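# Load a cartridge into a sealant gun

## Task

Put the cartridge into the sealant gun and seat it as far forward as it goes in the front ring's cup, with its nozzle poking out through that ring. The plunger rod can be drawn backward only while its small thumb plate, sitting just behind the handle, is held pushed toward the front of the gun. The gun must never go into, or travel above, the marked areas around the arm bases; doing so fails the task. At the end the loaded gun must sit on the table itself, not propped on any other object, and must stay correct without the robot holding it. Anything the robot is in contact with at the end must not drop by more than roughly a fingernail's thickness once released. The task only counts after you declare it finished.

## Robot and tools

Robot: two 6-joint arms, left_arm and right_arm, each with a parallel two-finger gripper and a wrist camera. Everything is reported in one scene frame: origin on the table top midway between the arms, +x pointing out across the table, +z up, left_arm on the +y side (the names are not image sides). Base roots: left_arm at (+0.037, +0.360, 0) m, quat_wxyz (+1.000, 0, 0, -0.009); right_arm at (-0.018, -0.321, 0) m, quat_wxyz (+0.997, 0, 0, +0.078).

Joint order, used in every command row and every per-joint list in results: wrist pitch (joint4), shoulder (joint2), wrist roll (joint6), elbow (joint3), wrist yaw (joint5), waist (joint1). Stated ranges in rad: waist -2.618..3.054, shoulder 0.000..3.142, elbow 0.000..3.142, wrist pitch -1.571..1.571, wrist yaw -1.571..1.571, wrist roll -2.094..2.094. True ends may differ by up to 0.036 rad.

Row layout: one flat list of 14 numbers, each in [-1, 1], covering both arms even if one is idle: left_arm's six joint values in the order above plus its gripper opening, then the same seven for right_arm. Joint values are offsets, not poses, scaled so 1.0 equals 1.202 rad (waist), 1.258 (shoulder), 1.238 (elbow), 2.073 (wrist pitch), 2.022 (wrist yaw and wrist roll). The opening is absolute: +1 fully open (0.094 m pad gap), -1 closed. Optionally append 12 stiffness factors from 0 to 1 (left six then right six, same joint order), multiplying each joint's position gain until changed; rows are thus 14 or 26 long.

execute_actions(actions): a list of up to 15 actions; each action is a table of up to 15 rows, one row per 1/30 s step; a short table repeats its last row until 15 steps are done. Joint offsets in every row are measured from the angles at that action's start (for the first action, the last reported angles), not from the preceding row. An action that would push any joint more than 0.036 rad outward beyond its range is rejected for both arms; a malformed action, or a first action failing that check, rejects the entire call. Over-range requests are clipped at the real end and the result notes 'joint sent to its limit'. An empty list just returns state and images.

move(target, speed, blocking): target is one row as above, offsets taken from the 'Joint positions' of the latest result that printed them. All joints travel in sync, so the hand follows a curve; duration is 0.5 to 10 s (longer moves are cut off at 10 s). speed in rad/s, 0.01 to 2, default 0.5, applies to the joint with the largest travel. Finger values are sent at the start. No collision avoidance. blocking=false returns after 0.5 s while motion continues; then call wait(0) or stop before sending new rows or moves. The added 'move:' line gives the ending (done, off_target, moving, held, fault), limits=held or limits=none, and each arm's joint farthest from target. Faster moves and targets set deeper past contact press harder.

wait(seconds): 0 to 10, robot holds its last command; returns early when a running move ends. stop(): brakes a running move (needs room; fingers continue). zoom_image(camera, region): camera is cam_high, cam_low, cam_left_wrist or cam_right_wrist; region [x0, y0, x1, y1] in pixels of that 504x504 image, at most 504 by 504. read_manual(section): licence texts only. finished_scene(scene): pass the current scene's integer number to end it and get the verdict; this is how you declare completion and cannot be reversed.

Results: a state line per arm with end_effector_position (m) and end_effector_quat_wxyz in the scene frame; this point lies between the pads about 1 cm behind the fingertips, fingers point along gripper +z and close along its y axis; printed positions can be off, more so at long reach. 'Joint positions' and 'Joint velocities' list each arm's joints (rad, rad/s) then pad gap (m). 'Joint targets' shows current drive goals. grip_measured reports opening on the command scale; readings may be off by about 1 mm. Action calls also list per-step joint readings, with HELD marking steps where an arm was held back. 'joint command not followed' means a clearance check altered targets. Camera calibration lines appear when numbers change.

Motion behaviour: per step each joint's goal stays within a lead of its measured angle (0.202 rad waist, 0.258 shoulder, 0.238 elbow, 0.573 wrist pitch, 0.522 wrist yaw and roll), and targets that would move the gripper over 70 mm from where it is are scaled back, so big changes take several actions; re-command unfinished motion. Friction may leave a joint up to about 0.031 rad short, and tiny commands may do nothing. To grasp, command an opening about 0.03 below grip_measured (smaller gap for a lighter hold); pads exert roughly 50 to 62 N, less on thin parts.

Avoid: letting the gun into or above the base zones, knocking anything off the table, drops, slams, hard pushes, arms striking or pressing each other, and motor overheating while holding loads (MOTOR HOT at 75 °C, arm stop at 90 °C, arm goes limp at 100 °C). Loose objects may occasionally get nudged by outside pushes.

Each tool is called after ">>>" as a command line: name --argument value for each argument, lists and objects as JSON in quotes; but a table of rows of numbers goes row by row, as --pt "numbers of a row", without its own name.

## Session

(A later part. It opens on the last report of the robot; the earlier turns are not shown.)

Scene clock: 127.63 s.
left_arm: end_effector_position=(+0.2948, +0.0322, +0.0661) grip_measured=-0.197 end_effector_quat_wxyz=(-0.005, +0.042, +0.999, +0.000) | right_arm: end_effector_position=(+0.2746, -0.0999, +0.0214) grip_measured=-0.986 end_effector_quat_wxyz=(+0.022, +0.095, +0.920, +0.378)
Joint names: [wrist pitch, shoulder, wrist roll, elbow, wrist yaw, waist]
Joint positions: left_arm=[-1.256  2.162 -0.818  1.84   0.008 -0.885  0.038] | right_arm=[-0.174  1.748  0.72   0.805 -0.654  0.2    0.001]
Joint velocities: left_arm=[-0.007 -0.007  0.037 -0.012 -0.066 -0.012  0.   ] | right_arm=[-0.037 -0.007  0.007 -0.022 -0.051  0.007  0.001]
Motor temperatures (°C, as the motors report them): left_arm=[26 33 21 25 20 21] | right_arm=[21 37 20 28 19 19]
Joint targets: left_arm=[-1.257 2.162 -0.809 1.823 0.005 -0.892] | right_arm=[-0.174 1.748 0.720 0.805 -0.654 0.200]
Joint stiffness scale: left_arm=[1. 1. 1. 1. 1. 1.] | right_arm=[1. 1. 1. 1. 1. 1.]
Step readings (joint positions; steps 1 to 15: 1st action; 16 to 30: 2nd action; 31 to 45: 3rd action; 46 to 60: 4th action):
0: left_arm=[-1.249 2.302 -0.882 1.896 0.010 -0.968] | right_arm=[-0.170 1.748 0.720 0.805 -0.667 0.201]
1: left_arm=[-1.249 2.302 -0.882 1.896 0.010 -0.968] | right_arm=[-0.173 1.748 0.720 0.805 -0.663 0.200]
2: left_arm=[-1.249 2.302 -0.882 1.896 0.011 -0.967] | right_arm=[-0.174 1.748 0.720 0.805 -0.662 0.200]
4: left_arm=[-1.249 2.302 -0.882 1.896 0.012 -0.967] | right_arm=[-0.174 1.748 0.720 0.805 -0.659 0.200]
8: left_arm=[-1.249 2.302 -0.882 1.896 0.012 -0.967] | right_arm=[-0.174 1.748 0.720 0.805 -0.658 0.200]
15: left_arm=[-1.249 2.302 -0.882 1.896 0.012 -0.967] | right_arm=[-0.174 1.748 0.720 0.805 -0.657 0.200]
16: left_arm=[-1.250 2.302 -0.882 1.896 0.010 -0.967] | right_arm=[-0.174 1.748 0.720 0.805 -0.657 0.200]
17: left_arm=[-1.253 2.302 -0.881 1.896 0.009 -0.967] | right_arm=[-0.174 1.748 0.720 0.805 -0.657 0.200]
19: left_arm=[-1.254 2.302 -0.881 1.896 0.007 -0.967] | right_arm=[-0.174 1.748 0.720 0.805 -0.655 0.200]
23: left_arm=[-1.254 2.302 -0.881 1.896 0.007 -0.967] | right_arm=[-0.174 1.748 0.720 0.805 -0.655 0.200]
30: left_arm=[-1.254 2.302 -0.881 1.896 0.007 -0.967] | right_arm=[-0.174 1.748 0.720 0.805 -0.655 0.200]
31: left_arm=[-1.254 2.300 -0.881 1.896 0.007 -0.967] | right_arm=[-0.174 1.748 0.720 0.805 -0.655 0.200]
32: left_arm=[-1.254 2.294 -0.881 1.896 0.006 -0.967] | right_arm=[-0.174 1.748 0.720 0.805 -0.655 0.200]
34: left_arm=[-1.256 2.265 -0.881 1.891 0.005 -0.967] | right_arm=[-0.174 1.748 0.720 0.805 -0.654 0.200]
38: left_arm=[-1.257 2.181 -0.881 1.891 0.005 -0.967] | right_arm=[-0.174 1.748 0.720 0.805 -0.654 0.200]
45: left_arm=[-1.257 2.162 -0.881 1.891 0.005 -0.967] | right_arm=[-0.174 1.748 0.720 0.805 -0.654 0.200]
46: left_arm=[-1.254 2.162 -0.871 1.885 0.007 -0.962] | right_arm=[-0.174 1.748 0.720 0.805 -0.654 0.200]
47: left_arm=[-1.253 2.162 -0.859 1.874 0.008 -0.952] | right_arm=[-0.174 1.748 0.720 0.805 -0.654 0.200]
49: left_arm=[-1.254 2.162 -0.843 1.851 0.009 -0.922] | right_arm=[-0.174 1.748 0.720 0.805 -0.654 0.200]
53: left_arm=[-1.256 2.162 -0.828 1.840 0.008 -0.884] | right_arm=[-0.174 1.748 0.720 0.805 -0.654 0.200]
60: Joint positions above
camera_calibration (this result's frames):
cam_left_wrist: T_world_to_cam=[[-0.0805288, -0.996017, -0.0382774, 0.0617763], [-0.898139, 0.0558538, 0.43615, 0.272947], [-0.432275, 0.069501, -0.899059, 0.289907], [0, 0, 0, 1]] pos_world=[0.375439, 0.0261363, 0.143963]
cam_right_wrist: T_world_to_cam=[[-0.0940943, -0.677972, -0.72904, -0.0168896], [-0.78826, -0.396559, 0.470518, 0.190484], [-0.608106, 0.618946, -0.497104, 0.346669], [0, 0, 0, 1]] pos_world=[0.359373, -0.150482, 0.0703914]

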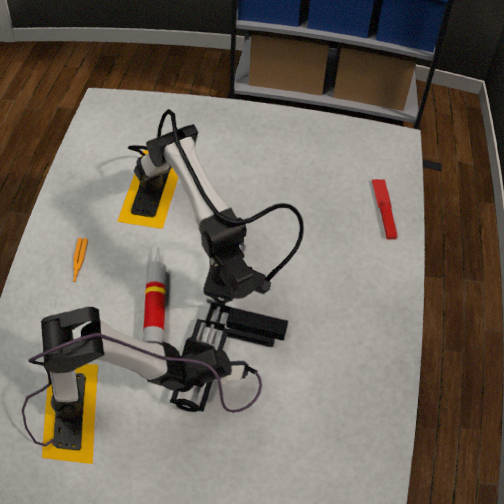

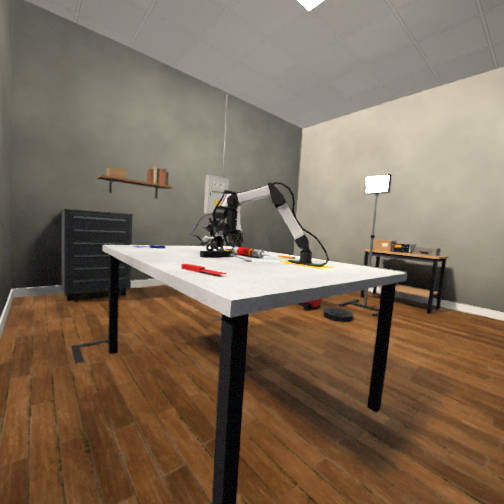

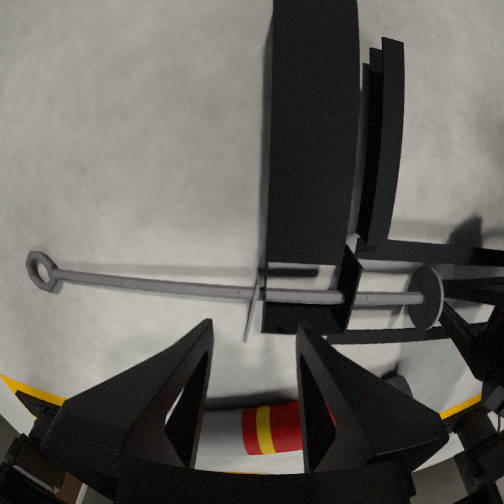

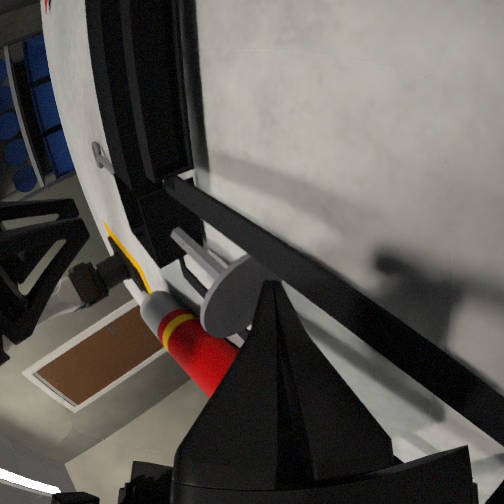

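Waist back a bit, lower.

>>> move --target '[0.01,0.072,0.01,0,0,-0.022,-0.2, 0,0,0,0,0,0,-1]' --speed 0.15

>>> move --target '[0,0,0,0,0,0,-0.93, 0,0,0,0,0,0,-1]'

Scene clock: 128.90 s.
left_arm: end_effector_position=(+0.2863, +0.0308, +0.0341) grip_measured=-0.197 end_effector_quat_wxyz=(-0.030, +0.058, +0.997, +0.029) | right_arm: end_effector_position=(+0.2746, -0.0999, +0.0214) grip_measured=-0.986 end_effector_quat_wxyz=(+0.022, +0.095, +0.920, +0.378)
Joint names: [wrist pitch, shoulder, wrist roll, elbow, wrist yaw, waist]
Joint positions: left_arm=[-1.251  2.243 -0.805  1.84   0.008 -0.903  0.038] | right_arm=[-0.174  1.748  0.72   0.805 -0.654  0.2    0.001]
Joint velocities: left_arm=[-0.051  0.007 -0.051 -0.017 -0.022 -0.002 -0.001] | right_arm=[-0.022 -0.002  0.022 -0.007 -0.051 -0.002  0.001]
Motor temperatures (°C, as the motors report them): left_arm=[26 33 21 25 20 21] | right_arm=[21 37 20 28 19 19]
Joint targets: left_arm=[-1.235 2.253 -0.798 1.840 0.008 -0.911] | right_arm=[-0.174 1.748 0.720 0.805 -0.654 0.200]
Joint stiffness scale: left_arm=[1. 1. 1. 1. 1. 1.] | right_arm=[1. 1. 1. 1. 1. 1.]
move: done; limits=none; left_arm: farthest joint: the wrist pitch, 0.016 radians from its target (0.021 radians at the start); right_arm: farthest joint: the waist, 0.000 radians from its target (0.000 radians at the start)
camera_calibration (this result's frames):
cam_left_wrist: T_world_to_cam=[[-0.115051, -0.988985, -0.0931184, 0.0699444], [-0.874725, 0.0564395, 0.481321, 0.271116], [-0.470764, 0.136829, -0.871584, 0.265585], [0, 0, 0, 1]] pos_world=[0.370227, 0.0175326, 0.107499]
cam_right_wrist: T_world_to_cam=[[-0.0940943, -0.677972, -0.72904, -0.0168896], [-0.78826, -0.396559, 0.470518, 0.190484], [-0.608106, 0.618946, -0.497104, 0.346669], [0, 0, 0, 1]] pos_world=[0.359373, -0.150482, 0.0703914]

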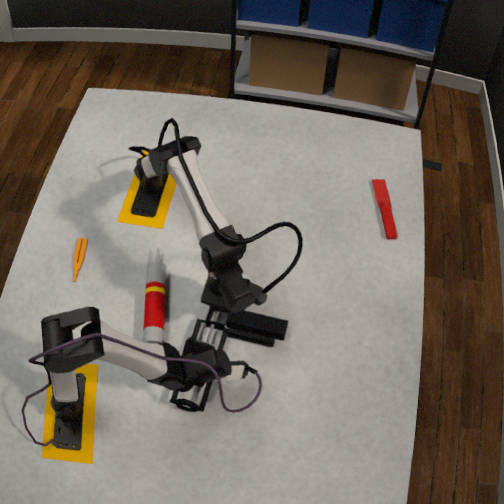

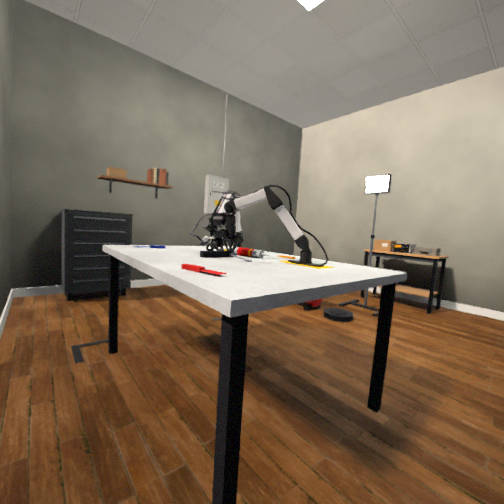

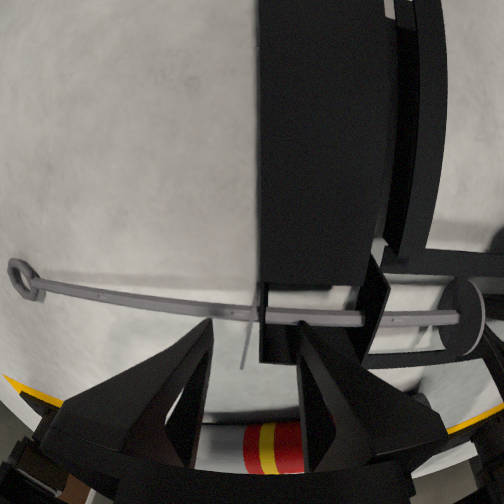

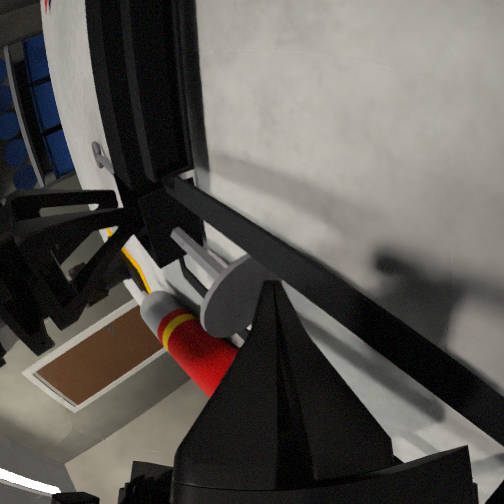

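Scene clock: 129.40 s.
left_arm: end_effector_position=(+0.2863, +0.0297, +0.0341) grip_measured=-0.927 end_effector_quat_wxyz=(-0.030, +0.058, +0.998, +0.027) | right_arm: end_effector_position=(+0.2746, -0.0999, +0.0214) grip_measured=-0.986 end_effector_quat_wxyz=(+0.022, +0.095, +0.920, +0.378)
Joint names: [wrist pitch, shoulder, wrist roll, elbow, wrist yaw, waist]
Joint positions: left_arm=[-1.248  2.243 -0.805  1.84   0.011 -0.903  0.003] | right_arm=[-0.174  1.748  0.72   0.805 -0.654  0.2    0.001]
Joint velocities: left_arm=[ 0.037 -0.007 -0.007 -0.017 -0.066  0.017 -0.001] | right_arm=[-0.051  0.002  0.007  0.012  0.051 -0.007  0.   ]
Motor temperatures (°C, as the motors report them): left_arm=[26 33 21 25 20 21] | right_arm=[21 37 20 28 19 19]
Joint targets: left_arm=[-1.251 2.243 -0.805 1.840 0.008 -0.903] | right_arm=[-0.174 1.748 0.720 0.805 -0.654 0.200]
Joint stiffness scale: left_arm=[1. 1. 1. 1. 1. 1.] | right_arm=[1. 1. 1. 1. 1. 1.]
move: done; limits=none; left_arm: farthest joint: the wrist pitch, 0.003 radians from its target (0.000 radians at the start); right_arm: farthest joint: the waist, 0.000 radians from its target (0.000 radians at the start)
camera_calibration (this result's frames):
cam_left_wrist: T_world_to_cam=[[-0.114832, -0.989453, -0.0882919, 0.0687141], [-0.87443, 0.0585075, 0.481611, 0.271083], [-0.471366, 0.13251, -0.871926, 0.266001], [0, 0, 0, 1]] pos_world=[0.370317, 0.0168814, 0.107444]
cam_right_wrist: T_world_to_cam=[[-0.0940943, -0.677972, -0.72904, -0.0168896], [-0.78826, -0.396559, 0.470518, 0.190484], [-0.608106, 0.618946, -0.497104, 0.346669], [0, 0, 0, 1]] pos_world=[0.359373, -0.150482, 0.0703914]

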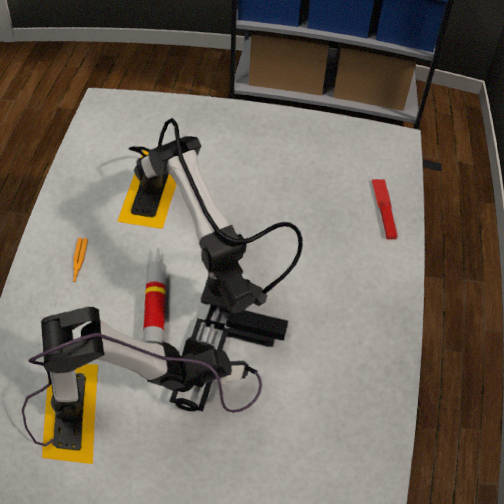

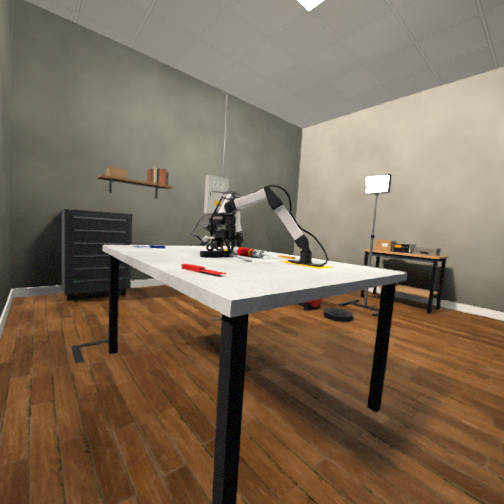

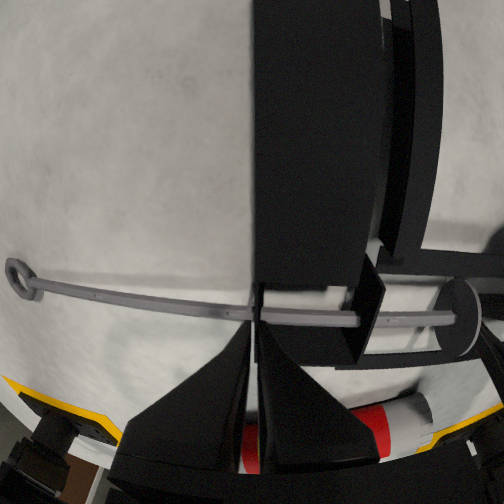

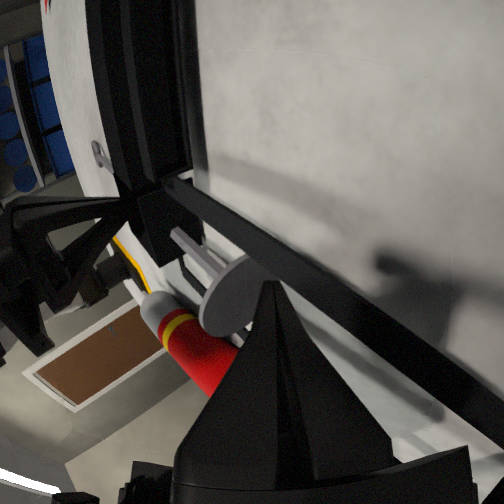

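>>> execute_actions --actions '[[[0,0,0,0,0,0,-0.3,0,0,0,0,0,0,-1]],[[0,0.022,0,0,0,0,-0.3,0,0,0,0,0,0,-1]],[[0,0,0,0,0,0,-0.93,0,0,0,0,0,0,-1]],[[0,0,0,0,0,0,-0.93,0,0,0,0,0,0,-1]]]'

Scene clock: 134.13 s.
left_arm: end_effector_position=(+0.2854, +0.0308, +0.0275) grip_measured=-0.911 end_effector_quat_wxyz=(-0.036, +0.057, +0.997, +0.033) | right_arm: end_effector_position=(+0.2746, -0.0999, +0.0214) grip_measured=-0.986 end_effector_quat_wxyz=(+0.022, +0.095, +0.920, +0.378)
Joint names: [wrist pitch, shoulder, wrist roll, elbow, wrist yaw, waist]
Joint positions: left_arm=[-1.248  2.26  -0.806  1.84   0.012 -0.903  0.004] | right_arm=[-0.174  1.748  0.72   0.805 -0.654  0.2    0.001]
Joint velocities: left_arm=[-0.037  0.012  0.007 -0.022  0.007 -0.017  0.   ] | right_arm=[ 0.051  0.017  0.007 -0.002 -0.022  0.017 -0.001]
Motor temperatures (°C, as the motors report them): left_arm=[26 34 21 25 20 21] | right_arm=[22 37 20 28 19 19]
Joint targets: left_arm=[-1.248 2.260 -0.806 1.840 0.012 -0.903] | right_arm=[-0.174 1.748 0.720 0.805 -0.654 0.200]
Joint stiffness scale: left_arm=[1. 1. 1. 1. 1. 1.] | right_arm=[1. 1. 1. 1. 1. 1.]
Step readings (joint positions; steps 1 to 15: 1st action; 16 to 30: 2nd action; 31 to 45: 3rd action; 46 to 60: 4th action):
0: left_arm=[-1.248 2.243 -0.805 1.840 0.011 -0.903] | right_arm=[-0.174 1.748 0.720 0.805 -0.654 0.200]
1: left_arm=[-1.248 2.243 -0.805 1.840 0.011 -0.903] | right_arm=[-0.174 1.748 0.720 0.805 -0.654 0.200]
2: left_arm=[-1.248 2.243 -0.805 1.840 0.011 -0.903] | right_arm=[-0.174 1.748 0.720 0.805 -0.654 0.200]
4: left_arm=[-1.248 2.243 -0.805 1.840 0.011 -0.903] | right_arm=[-0.174 1.748 0.720 0.805 -0.654 0.200]
8: left_arm=[-1.248 2.243 -0.805 1.840 0.011 -0.903] | right_arm=[-0.174 1.748 0.720 0.805 -0.654 0.200]
15: left_arm=[-1.248 2.243 -0.805 1.840 0.011 -0.903] | right_arm=[-0.174 1.748 0.720 0.805 -0.654 0.200]
16: left_arm=[-1.248 2.244 -0.805 1.840 0.011 -0.903] | right_arm=[-0.174 1.748 0.720 0.805 -0.654 0.200]
17: left_arm=[-1.248 2.246 -0.805 1.840 0.011 -0.903] | right_arm=[-0.174 1.748 0.720 0.805 -0.654 0.200]
19: left_arm=[-1.248 2.252 -0.805 1.840 0.011 -0.903] | right_arm=[-0.174 1.748 0.720 0.805 -0.654 0.200]
23: left_arm=[-1.248 2.260 -0.805 1.840 0.011 -0.903] | right_arm=[-0.174 1.748 0.720 0.805 -0.654 0.200]
30: left_arm=[-1.248 2.260 -0.805 1.840 0.011 -0.903] | right_arm=[-0.174 1.748 0.720 0.805 -0.654 0.200]
31: left_arm=[-1.248 2.260 -0.805 1.840 0.011 -0.903] | right_arm=[-0.174 1.748 0.720 0.805 -0.654 0.200]
32: left_arm=[-1.248 2.260 -0.805 1.840 0.011 -0.903] | right_arm=[-0.174 1.748 0.720 0.805 -0.654 0.200]
34: left_arm=[-1.248 2.260 -0.806 1.840 0.012 -0.903] | right_arm=[-0.174 1.748 0.720 0.805 -0.654 0.200]
38: left_arm=[-1.248 2.260 -0.806 1.840 0.012 -0.903] | right_arm=[-0.174 1.748 0.720 0.805 -0.654 0.200]
45: left_arm=[-1.248 2.260 -0.806 1.840 0.012 -0.903] | right_arm=[-0.174 1.748 0.720 0.805 -0.654 0.200]
46: left_arm=[-1.248 2.260 -0.806 1.840 0.012 -0.903] | right_arm=[-0.174 1.748 0.720 0.805 -0.654 0.200]
47: left_arm=[-1.248 2.260 -0.806 1.840 0.012 -0.903] | right_arm=[-0.174 1.748 0.720 0.805 -0.654 0.200]
49: left_arm=[-1.248 2.260 -0.806 1.840 0.012 -0.903] | right_arm=[-0.174 1.748 0.720 0.805 -0.654 0.200]
53: left_arm=[-1.248 2.260 -0.806 1.840 0.012 -0.903] | right_arm=[-0.174 1.748 0.720 0.805 -0.654 0.200]
60: Joint positions above
camera_calibration (this result's frames):
cam_left_wrist: T_world_to_cam=[[-0.115022, -0.98833, -0.0998681, 0.0693762], [-0.869262, 0.0514836, 0.491664, 0.271839], [-0.480784, 0.143364, -0.865039, 0.261834], [0, 0, 0, 1]] pos_world=[0.370164, 0.017034, 0.0997717]
cam_right_wrist: T_world_to_cam=[[-0.0940943, -0.677972, -0.72904, -0.0168896], [-0.78826, -0.396559, 0.470518, 0.190484], [-0.608106, 0.618946, -0.497104, 0.346669], [0, 0, 0, 1]] pos_world=[0.359373, -0.150482, 0.0703914]

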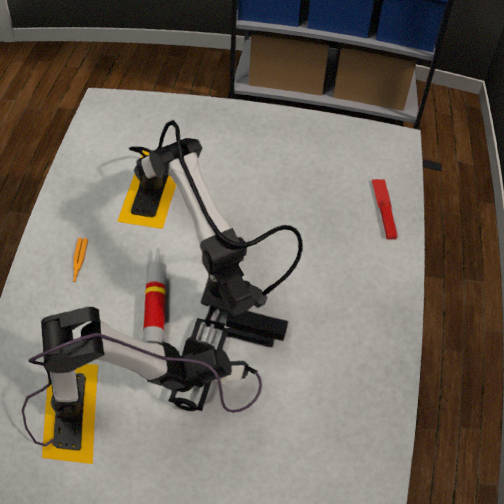

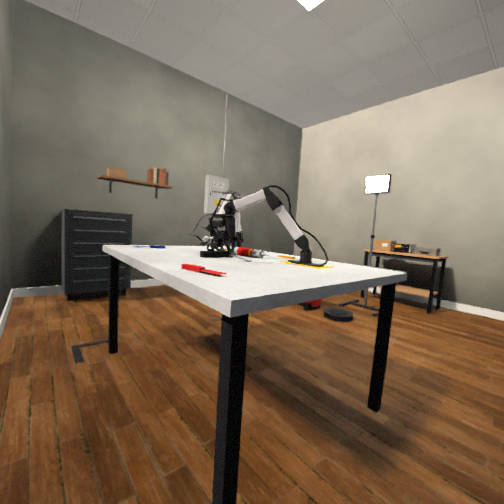

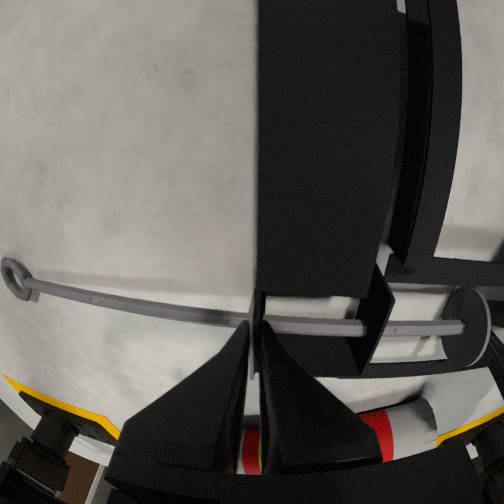

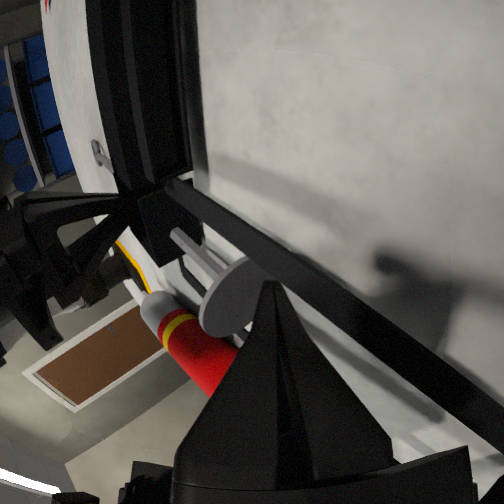

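>>> move --target '[0,0,0,0,0,0,-0.95,-0.02,0.058,0,0.09,0,0.068,-1]' --speed 0.08

Scene clock: 136.70 s.
left_arm: end_effector_position=(+0.2873, +0.0437, +0.0286) grip_measured=-0.911 end_effector_quat_wxyz=(-0.034, +0.055, +0.996, +0.059) | right_arm: end_effector_position=(+0.2749, -0.0797, +0.0222) grip_measured=-0.986 end_effector_quat_wxyz=(+0.003, +0.076, +0.927, +0.367)
Joint names: [wrist pitch, shoulder, wrist roll, elbow, wrist yaw, waist]
Joint positions: left_arm=[-1.285  2.26  -0.806  1.84  -0.026 -0.896  0.004] | right_arm=[-0.241  1.798  0.72   0.893 -0.641  0.257  0.001]
Joint velocities: left_arm=[ 0.037 -0.007 -0.051 -0.007 -0.037 -0.002  0.   ] | right_arm=[ 0.007  0.012 -0.066 -0.022  0.022  0.012 -0.   ]
Motor temperatures (°C, as the motors report them): left_arm=[26 34 21 25 20 21] | right_arm=[22 37 20 29 19 19]
Joint targets: left_arm=[-1.248 2.260 -0.806 1.840 0.012 -0.903] | right_arm=[-0.215 1.821 0.720 0.916 -0.654 0.282]
Joint stiffness scale: left_arm=[1. 1. 1. 1. 1. 1.] | right_arm=[1. 1. 1. 1. 1. 1.]
move: off_target (left_arm, right_arm); limits=none; left_arm: farthest joint: the wrist yaw, 0.038 radians from its target (0.000 radians at the start); right_arm: farthest joint: the wrist pitch, 0.026 radians from its target (0.042 radians at the start)
camera_calibration (this result's frames):
cam_left_wrist: T_world_to_cam=[[-0.111273, -0.982077, -0.152129, 0.0826502], [-0.872683, 0.0233263, 0.48773, 0.274603], [-0.47544, 0.187032, -0.859637, 0.258242], [0, 0, 0, 1]] pos_world=[0.371617, 0.0264638, 0.100636]
cam_right_wrist: T_world_to_cam=[[-0.0754689, -0.698794, -0.711331, -0.00979805], [-0.755886, -0.425165, 0.497867, 0.186571], [-0.650339, 0.575259, -0.496121, 0.342805], [0, 0, 0, 1]] pos_world=[0.363226, -0.124725, 0.0702157]

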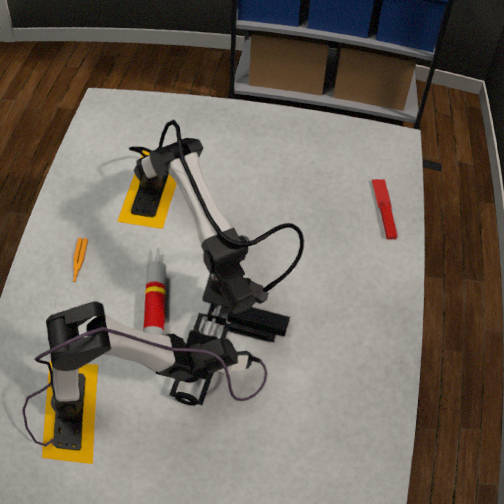

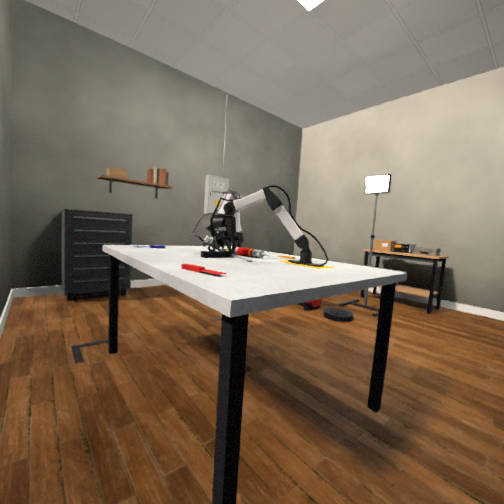

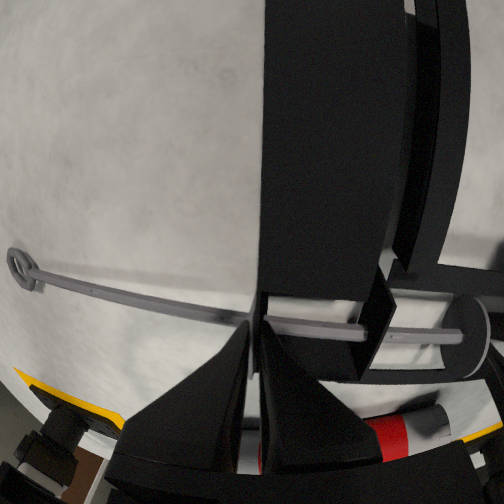

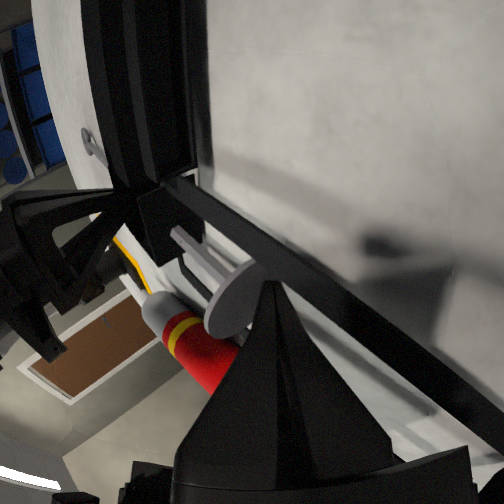

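>>> zoom_image --camera "cam_left_wrist" --region '[190,260,330,400]'

>>> move --target '[0.018,-0.02,0,0,0.019,0,-0.95,0.02,-0.02,0,0.02,0,-0.015,-1]' --speed 0.1

Region (190, 260, 330, 400) of cam_left_wrist's 504x504 image, scaled by 3.600, with more detail than that image has.

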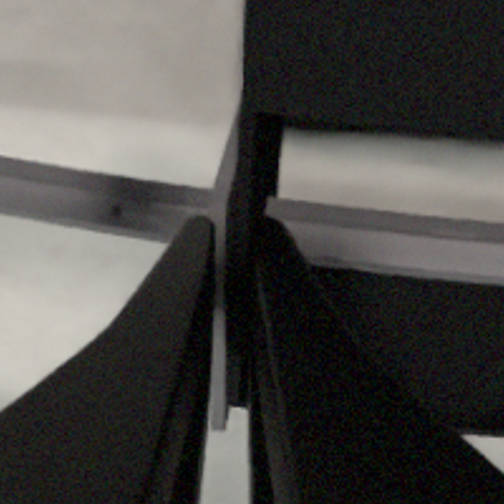

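Scene clock: 137.83 s.
left_arm: end_effector_position=(+0.2870, +0.0424, +0.0284) grip_measured=-0.911 end_effector_quat_wxyz=(-0.035, +0.055, +0.996, +0.056) | right_arm: end_effector_position=(+0.2794, -0.0824, +0.0256) grip_measured=-0.986 end_effector_quat_wxyz=(+0.012, +0.079, +0.926, +0.369)
Joint names: [wrist pitch, shoulder, wrist roll, elbow, wrist yaw, waist]
Joint positions: left_arm=[-1.281  2.26  -0.806  1.84  -0.02  -0.896  0.004] | right_arm=[-0.236  1.789  0.72   0.893 -0.638  0.247  0.001]
Joint velocities: left_arm=[-0.007  0.007 -0.007 -0.007  0.066  0.002 -0.   ] | right_arm=[ 0.022 -0.007  0.007  0.007 -0.051 -0.007 -0.   ]
Motor temperatures (°C, as the motors report them): left_arm=[26 34 21 26 20 21] | right_arm=[22 36 20 29 19 19]
Joint targets: left_arm=[-1.248 2.235 -0.806 1.840 0.013 -0.896] | right_arm=[-0.200 1.773 0.720 0.918 -0.641 0.239]
Joint stiffness scale: left_arm=[1. 1. 1. 1. 1. 1.] | right_arm=[1. 1. 1. 1. 1. 1.]
move: off_target (left_arm, right_arm); limits=none; left_arm: farthest joint: the wrist pitch, 0.034 radians from its target (0.038 radians at the start); right_arm: farthest joint: the wrist pitch, 0.036 radians from its target (0.042 radians at the start)
camera_calibration (this result's frames):
cam_left_wrist: T_world_to_cam=[[-0.110848, -0.983165, -0.145256, 0.0809775], [-0.8715, 0.0259068, 0.48971, 0.273971], [-0.477703, 0.180874, -0.8597, 0.259159], [0, 0, 0, 1]] pos_world=[0.371543, 0.0256412, 0.100395]
cam_right_wrist: T_world_to_cam=[[-0.0732545, -0.695069, -0.715202, -0.00904863], [-0.76791, -0.418267, 0.485146, 0.19141], [-0.636355, 0.58475, -0.50311, 0.346047], [0, 0, 0, 1]] pos_world=[0.366531, -0.12858, 0.0747664]

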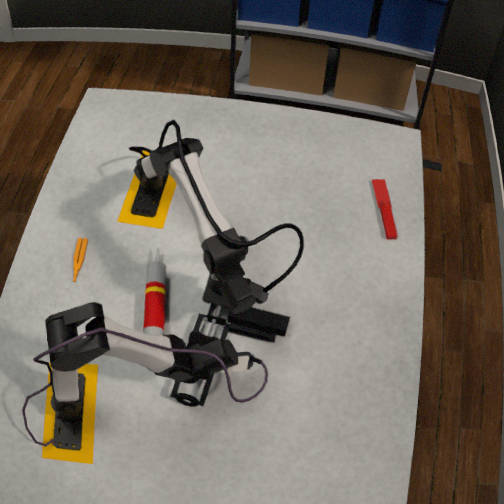

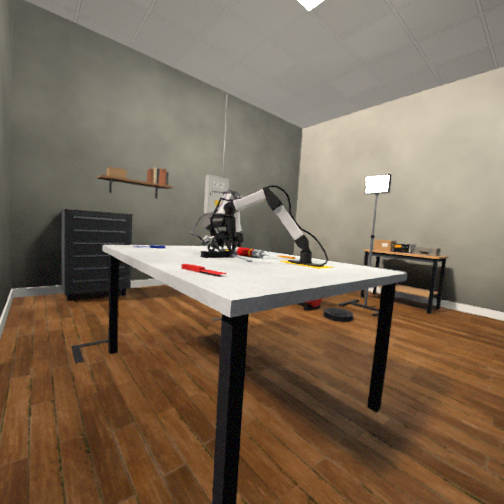

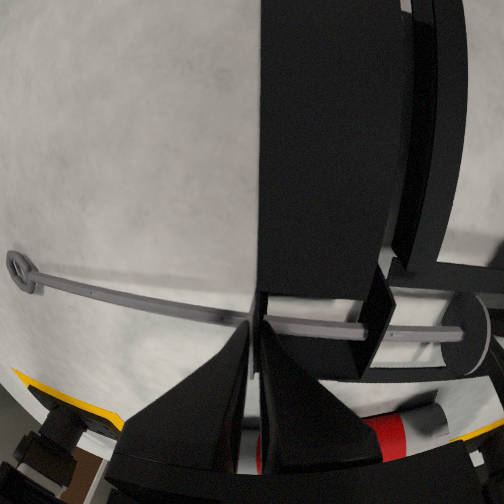

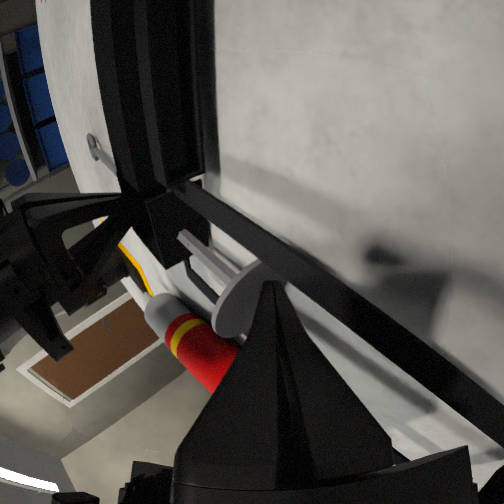

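>>> move --target '[0.016,-0.04,0,0,0.016,0,-0.95,0.017,-0.03,0,0.025,0,-0.006,-1]' --speed 0.06

>>> move --target '[0.02,-0.03,0,0,0.02,-0.01,-0.95,-0.005,0.06,0,0.1,0,0.075,-1]' --speed 0.08

Scene clock: 139.50 s.
left_arm: end_effector_position=(+0.2874, +0.0417, +0.0315) grip_measured=-0.911 end_effector_quat_wxyz=(-0.033, +0.055, +0.997, +0.052) | right_arm: end_effector_position=(+0.2819, -0.0827, +0.0320) grip_measured=-0.986 end_effector_quat_wxyz=(+0.023, +0.076, +0.925, +0.371)
Joint names: [wrist pitch, shoulder, wrist roll, elbow, wrist yaw, waist]
Joint positions: left_arm=[-1.281  2.252 -0.806  1.84  -0.019 -0.896  0.004] | right_arm=[-0.236  1.768  0.72   0.893 -0.63   0.247  0.001]
Joint velocities: left_arm=[ 0.007 -0.007  0.007 -0.002 -0.022 -0.017  0.   ] | right_arm=[-0.037 -0.007  0.022 -0.007 -0.022 -0.007  0.001]
Motor temperatures (°C, as the motors report them): left_arm=[26 35 21 26 20 21] | right_arm=[22 37 20 29 19 19]
Joint targets: left_arm=[-1.248 2.210 -0.806 1.840 0.013 -0.896] | right_arm=[-0.200 1.751 0.720 0.924 -0.639 0.240]
Joint stiffness scale: left_arm=[1. 1. 1. 1. 1. 1.] | right_arm=[1. 1. 1. 1. 1. 1.]
move: off_target (left_arm, right_arm); limits=none; left_arm: farthest joint: the shoulder, 0.042 radians from its target (0.050 radians at the start); right_arm: farthest joint: the wrist pitch, 0.035 radians from its target (0.035 radians at the start)
camera_calibration (this result's frames):
cam_left_wrist: T_world_to_cam=[[-0.110115, -0.984148, -0.139026, 0.0804703], [-0.873855, 0.029217, 0.485309, 0.273524], [-0.473553, 0.174928, -0.863219, 0.261276], [0, 0, 0, 1]] pos_world=[0.371609, 0.0254984, 0.103983]
cam_right_wrist: T_world_to_cam=[[-0.0601122, -0.694224, -0.717244, -0.00807843], [-0.780006, -0.415707, 0.467738, 0.194254], [-0.622879, 0.587571, -0.51651, 0.34783], [0, 0, 0, 1]] pos_world=[0.367689, -0.12923, 0.0830036]

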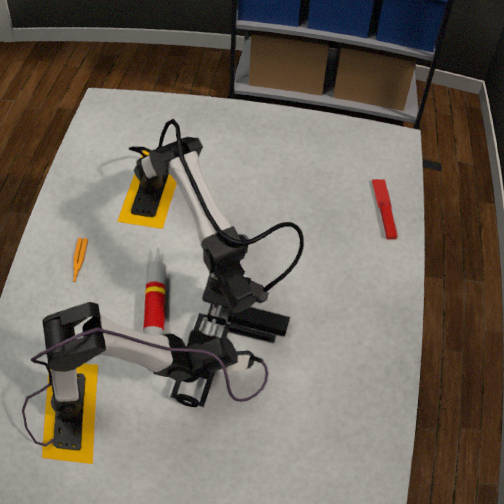

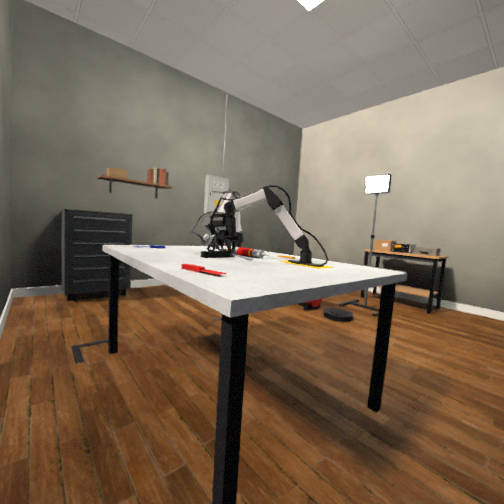

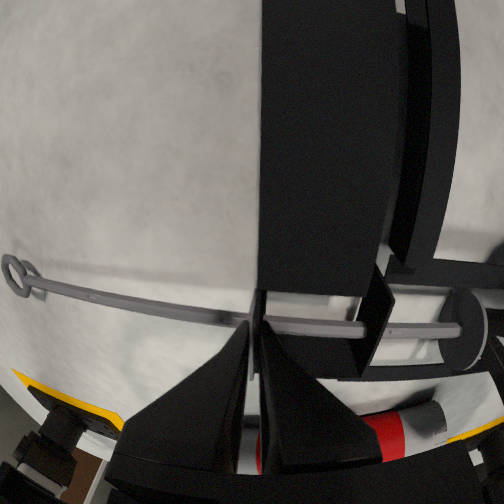

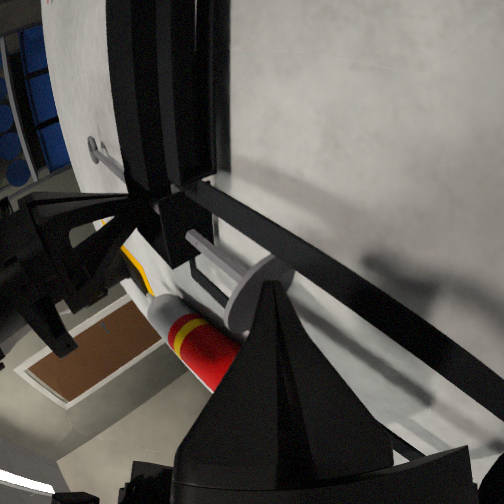

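Scene clock: 141.33 s.
left_arm: end_effector_position=(+0.2871, +0.0452, +0.0319) grip_measured=-0.911 end_effector_quat_wxyz=(-0.032, +0.055, +0.996, +0.060) | right_arm: end_effector_position=(+0.2843, -0.0574, +0.0325) grip_measured=-0.986 end_effector_quat_wxyz=(+0.013, +0.050, +0.932, +0.359)
Joint names: [wrist pitch, shoulder, wrist roll, elbow, wrist yaw, waist]
Joint positions: left_arm=[-1.293  2.252 -0.806  1.84  -0.03  -0.896  0.004] | right_arm=[-0.283  1.828  0.72   0.989 -0.604  0.314  0.001]
Joint velocities: left_arm=[ 0.037  0.012  0.022 -0.017 -0.051  0.017 -0.   ] | right_arm=[ 0.022  0.002 -0.037  0.002 -0.007 -0.002 -0.   ]
Motor temperatures (°C, as the motors report them): left_arm=[26 35 21 26 20 21] | right_arm=[22 36 20 29 19 19]
Joint targets: left_arm=[-1.240 2.214 -0.806 1.840 0.021 -0.908] | right_arm=[-0.246 1.843 0.720 1.017 -0.629 0.337]
Joint stiffness scale: left_arm=[1. 1. 1. 1. 1. 1.] | right_arm=[1. 1. 1. 1. 1. 1.]
move: off_target (left_arm, right_arm); limits=none; left_arm: farthest joint: the wrist pitch, 0.054 radians from its target (0.041 radians at the start); right_arm: farthest joint: the wrist pitch, 0.037 radians from its target (0.011 radians at the start)
camera_calibration (this result's frames):
cam_left_wrist: T_world_to_cam=[[-0.111319, -0.981624, -0.15499, 0.084649], [-0.874271, 0.0225811, 0.484913, 0.273331], [-0.472502, 0.189483, -0.860719, 0.259828], [0, 0, 0, 1]] pos_world=[0.371157, 0.0276886, 0.104217]
cam_right_wrist: T_world_to_cam=[[-0.0211623, -0.714672, -0.69914, -0.00290679], [-0.755586, -0.446505, 0.479295, 0.197321], [-0.654708, 0.538403, -0.530547, 0.341401], [0, 0, 0, 1]] pos_world=[0.372549, -0.0977839, 0.0845219]

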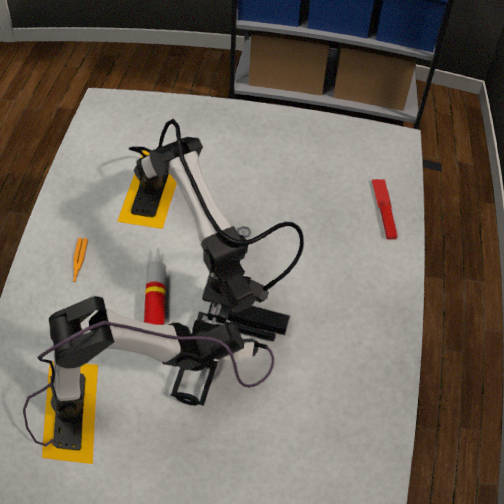

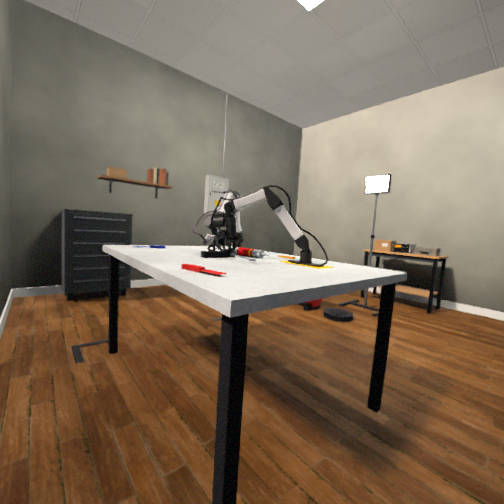

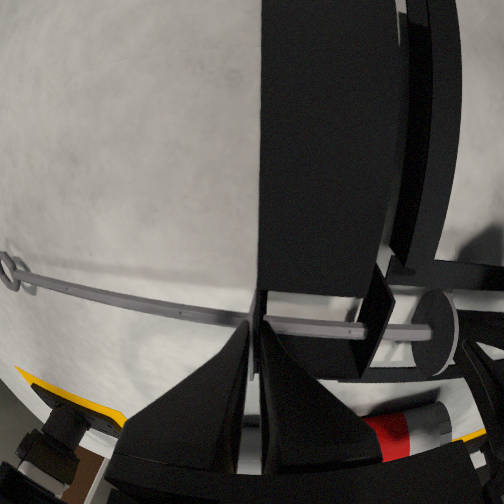

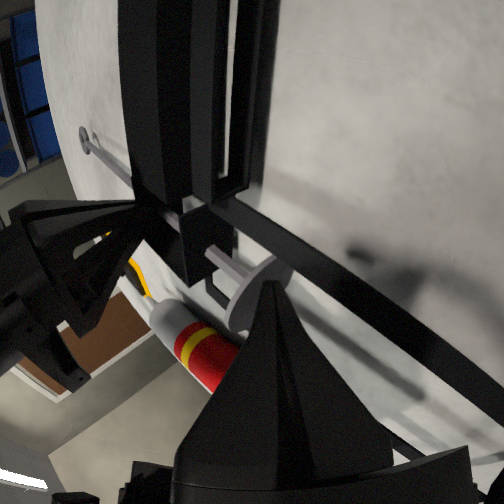

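Working. Again.

>>> move --target '[0.026,-0.03,0,0,0.025,-0.01,-0.95,0.0,0.075,0,0.125,-0.015,0.08,-1]' --speed 0.08

Scene clock: 143.73 s.
left_arm: end_effector_position=(+0.2863, +0.0481, +0.0323) grip_measured=-0.911 end_effector_quat_wxyz=(-0.035, +0.055, +0.996, +0.066) | right_arm: end_effector_position=(+0.2853, -0.0418, +0.0322) grip_measured=-0.986 end_effector_quat_wxyz=(+0.002, +0.037, +0.935, +0.352)
Joint names: [wrist pitch, shoulder, wrist roll, elbow, wrist yaw, waist]
Joint positions: left_arm=[-1.305  2.252 -0.806  1.84  -0.034 -0.895  0.004] | right_arm=[-0.327  1.872  0.72   1.059 -0.595  0.351  0.001]
Joint velocities: left_arm=[-0.037 -0.012 -0.007  0.007 -0.066  0.022  0.   ] | right_arm=[0.037 0.002 0.022 0.022 0.022 0.022 0.   ]
Motor temperatures (°C, as the motors report them): left_arm=[26 36 21 26 20 21] | right_arm=[22 36 20 29 19 19]
Joint targets: left_arm=[-1.239 2.214 -0.806 1.840 0.021 -0.908] | right_arm=[-0.323 1.872 0.720 1.058 -0.597 0.351]
Joint stiffness scale: left_arm=[1. 1. 1. 1. 1. 1.] | right_arm=[1. 1. 1. 1. 1. 1.]
move: held (right_arm), off_target (left_arm); limits=held; held on 28 of 67 steps (right_arm, left_arm), including the last (right_arm); left_arm: farthest joint: the wrist pitch, 0.066 radians from its target (0.054 radians at the start); right_arm: farthest joint: the elbow, 0.085 radians from its target (0.155 radians at the start)
joint command not followed: on one or more control steps a check withheld the commanded joint targets of the left arm, and it was not sent them on those steps.
cause: the commanded joint targets would bring a part of the robot too close to another arm (this arm's wrist (the part past the wrist pitch) and the other arm's wrist (the part past the wrist pitch)); next, command targets that bring no part of the robot closer to that arm.
joint command not followed: on one or more control steps a check withheld the commanded joint targets of the right arm, and it was not sent them on those steps. On the call's last step the targets were still withheld.
cause: the commanded joint targets would bring a part of the robot too close to another arm (this arm's wrist (the part past the wrist pitch) and the other arm's wrist (the part past the wrist pitch)); next, command targets that bring no part of the robot closer to that arm.
camera_calibration (this result's frames):
cam_left_wrist: T_world_to_cam=[[-0.111365, -0.979826, -0.165951, 0.0877825], [-0.872478, 0.0164487, 0.488377, 0.272059], [-0.475795, 0.199176, -0.856708, 0.259612], [0, 0, 0, 1]] pos_world=[0.370663, 0.029828, 0.104112]
cam_right_wrist: T_world_to_cam=[[-0.00535713, -0.72611, -0.687558, 0.00272448], [-0.735027, -0.46333, 0.495036, 0.198075], [-0.678017, 0.508025, -0.531228, 0.338982], [0, 0, 0, 1]] pos_world=[0.37544, -0.0784588, 0.0838954]

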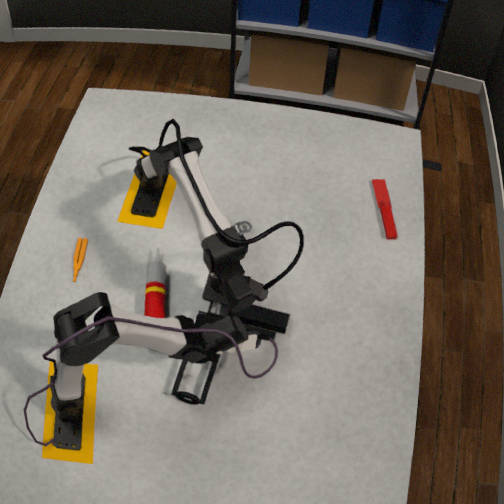

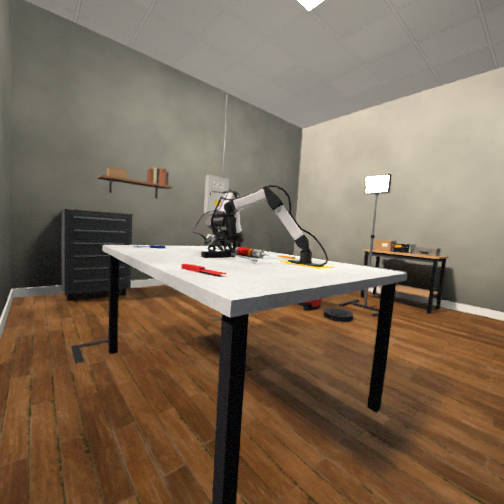

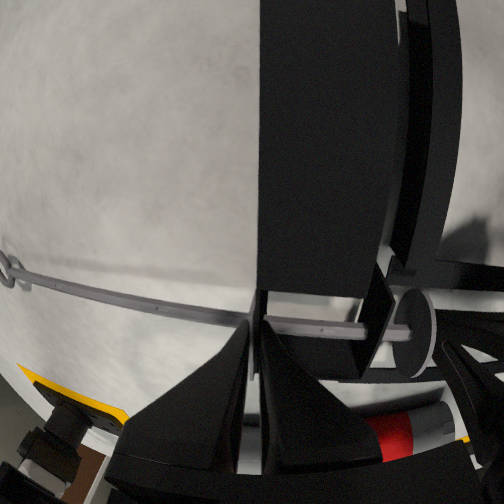

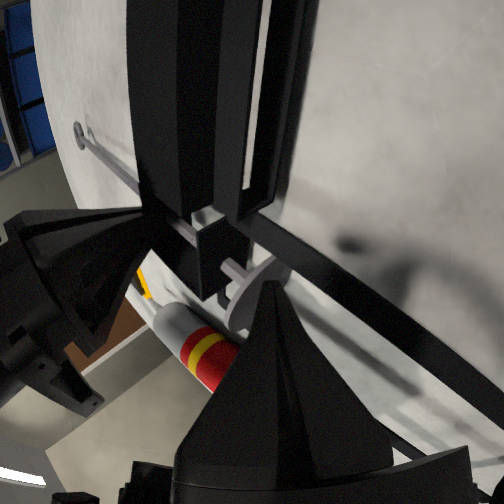

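>>> move --target '[0.032,-0.03,0,0,0.027,-0.01,-0.95,0.11,0.05,0,-0.03,-0.085,0.01,-1]' --speed 0.1

Scene clock: 147.10 s.
left_arm: end_effector_position=(+0.2853, +0.0496, +0.0326) grip_measured=-0.911 end_effector_quat_wxyz=(-0.037, +0.054, +0.995, +0.069) | right_arm: end_effector_position=(+0.2870, -0.0215, +0.0318) grip_measured=-0.986 end_effector_quat_wxyz=(+0.000, +0.006, +0.909, +0.416)
Joint names: [wrist pitch, shoulder, wrist roll, elbow, wrist yaw, waist]
Joint positions: left_arm=[-1.312  2.252 -0.806  1.84  -0.034 -0.894  0.004] | right_arm=[-0.16   1.922  0.72   1.029 -0.719  0.351  0.001]
Joint velocities: left_arm=[ 0.037 -0.002 -0.037 -0.017 -0.066 -0.022 -0.   ] | right_arm=[ 0.007  0.012 -0.022 -0.002  0.022 -0.017  0.   ]
Motor temperatures (°C, as the motors report them): left_arm=[26 37 21 26 20 21] | right_arm=[23 36 20 29 19 19]
Joint targets: left_arm=[-1.238 2.214 -0.805 1.840 0.021 -0.907] | right_arm=[-0.098 1.935 0.720 1.022 -0.766 0.363]
Joint stiffness scale: left_arm=[1. 1. 1. 1. 1. 1.] | right_arm=[1. 1. 1. 1. 1. 1.]
move: off_target (left_arm, right_arm); limits=none; left_arm: farthest joint: the wrist pitch, 0.073 radians from its target (0.066 radians at the start); right_arm: farthest joint: the wrist pitch, 0.061 radians from its target (0.228 radians at the start)
camera_calibration (this result's frames):
cam_left_wrist: T_world_to_cam=[[-0.111355, -0.978986, -0.170842, 0.0892474], [-0.870194, 0.013028, 0.492537, 0.270407], [-0.479961, 0.203512, -0.853358, 0.259932], [0, 0, 0, 1]] pos_world=[0.370002, 0.0309498, 0.103877]
cam_right_wrist: T_world_to_cam=[[0.0498169, -0.622126, -0.78133, 0.00658339], [-0.715767, -0.567836, 0.406497, 0.203982], [-0.69656, 0.539, -0.473585, 0.333694], [0, 0, 0, 1]] pos_world=[0.378114, -0.0599364, 0.0802578]

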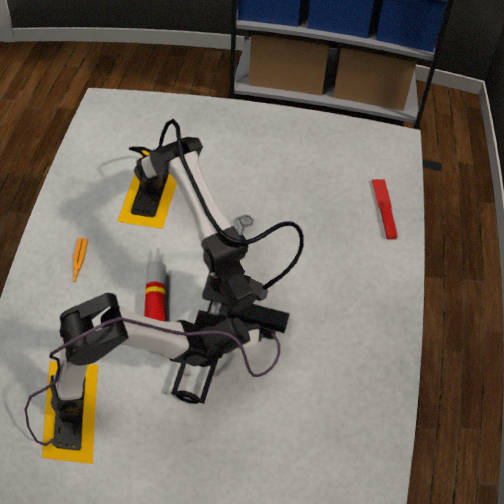

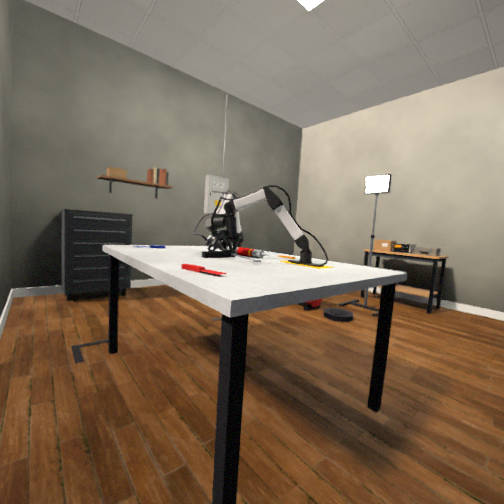

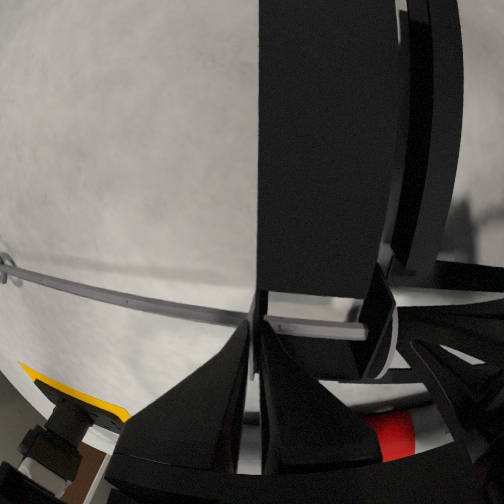

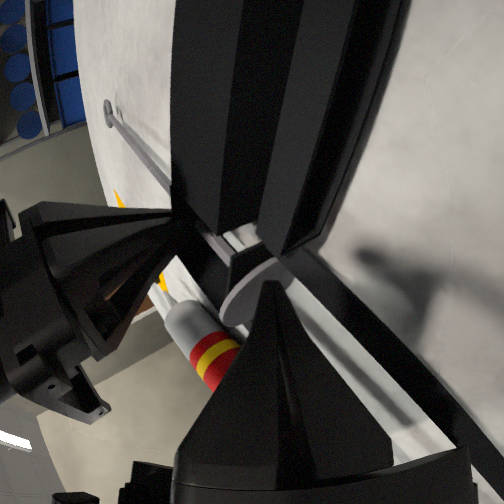

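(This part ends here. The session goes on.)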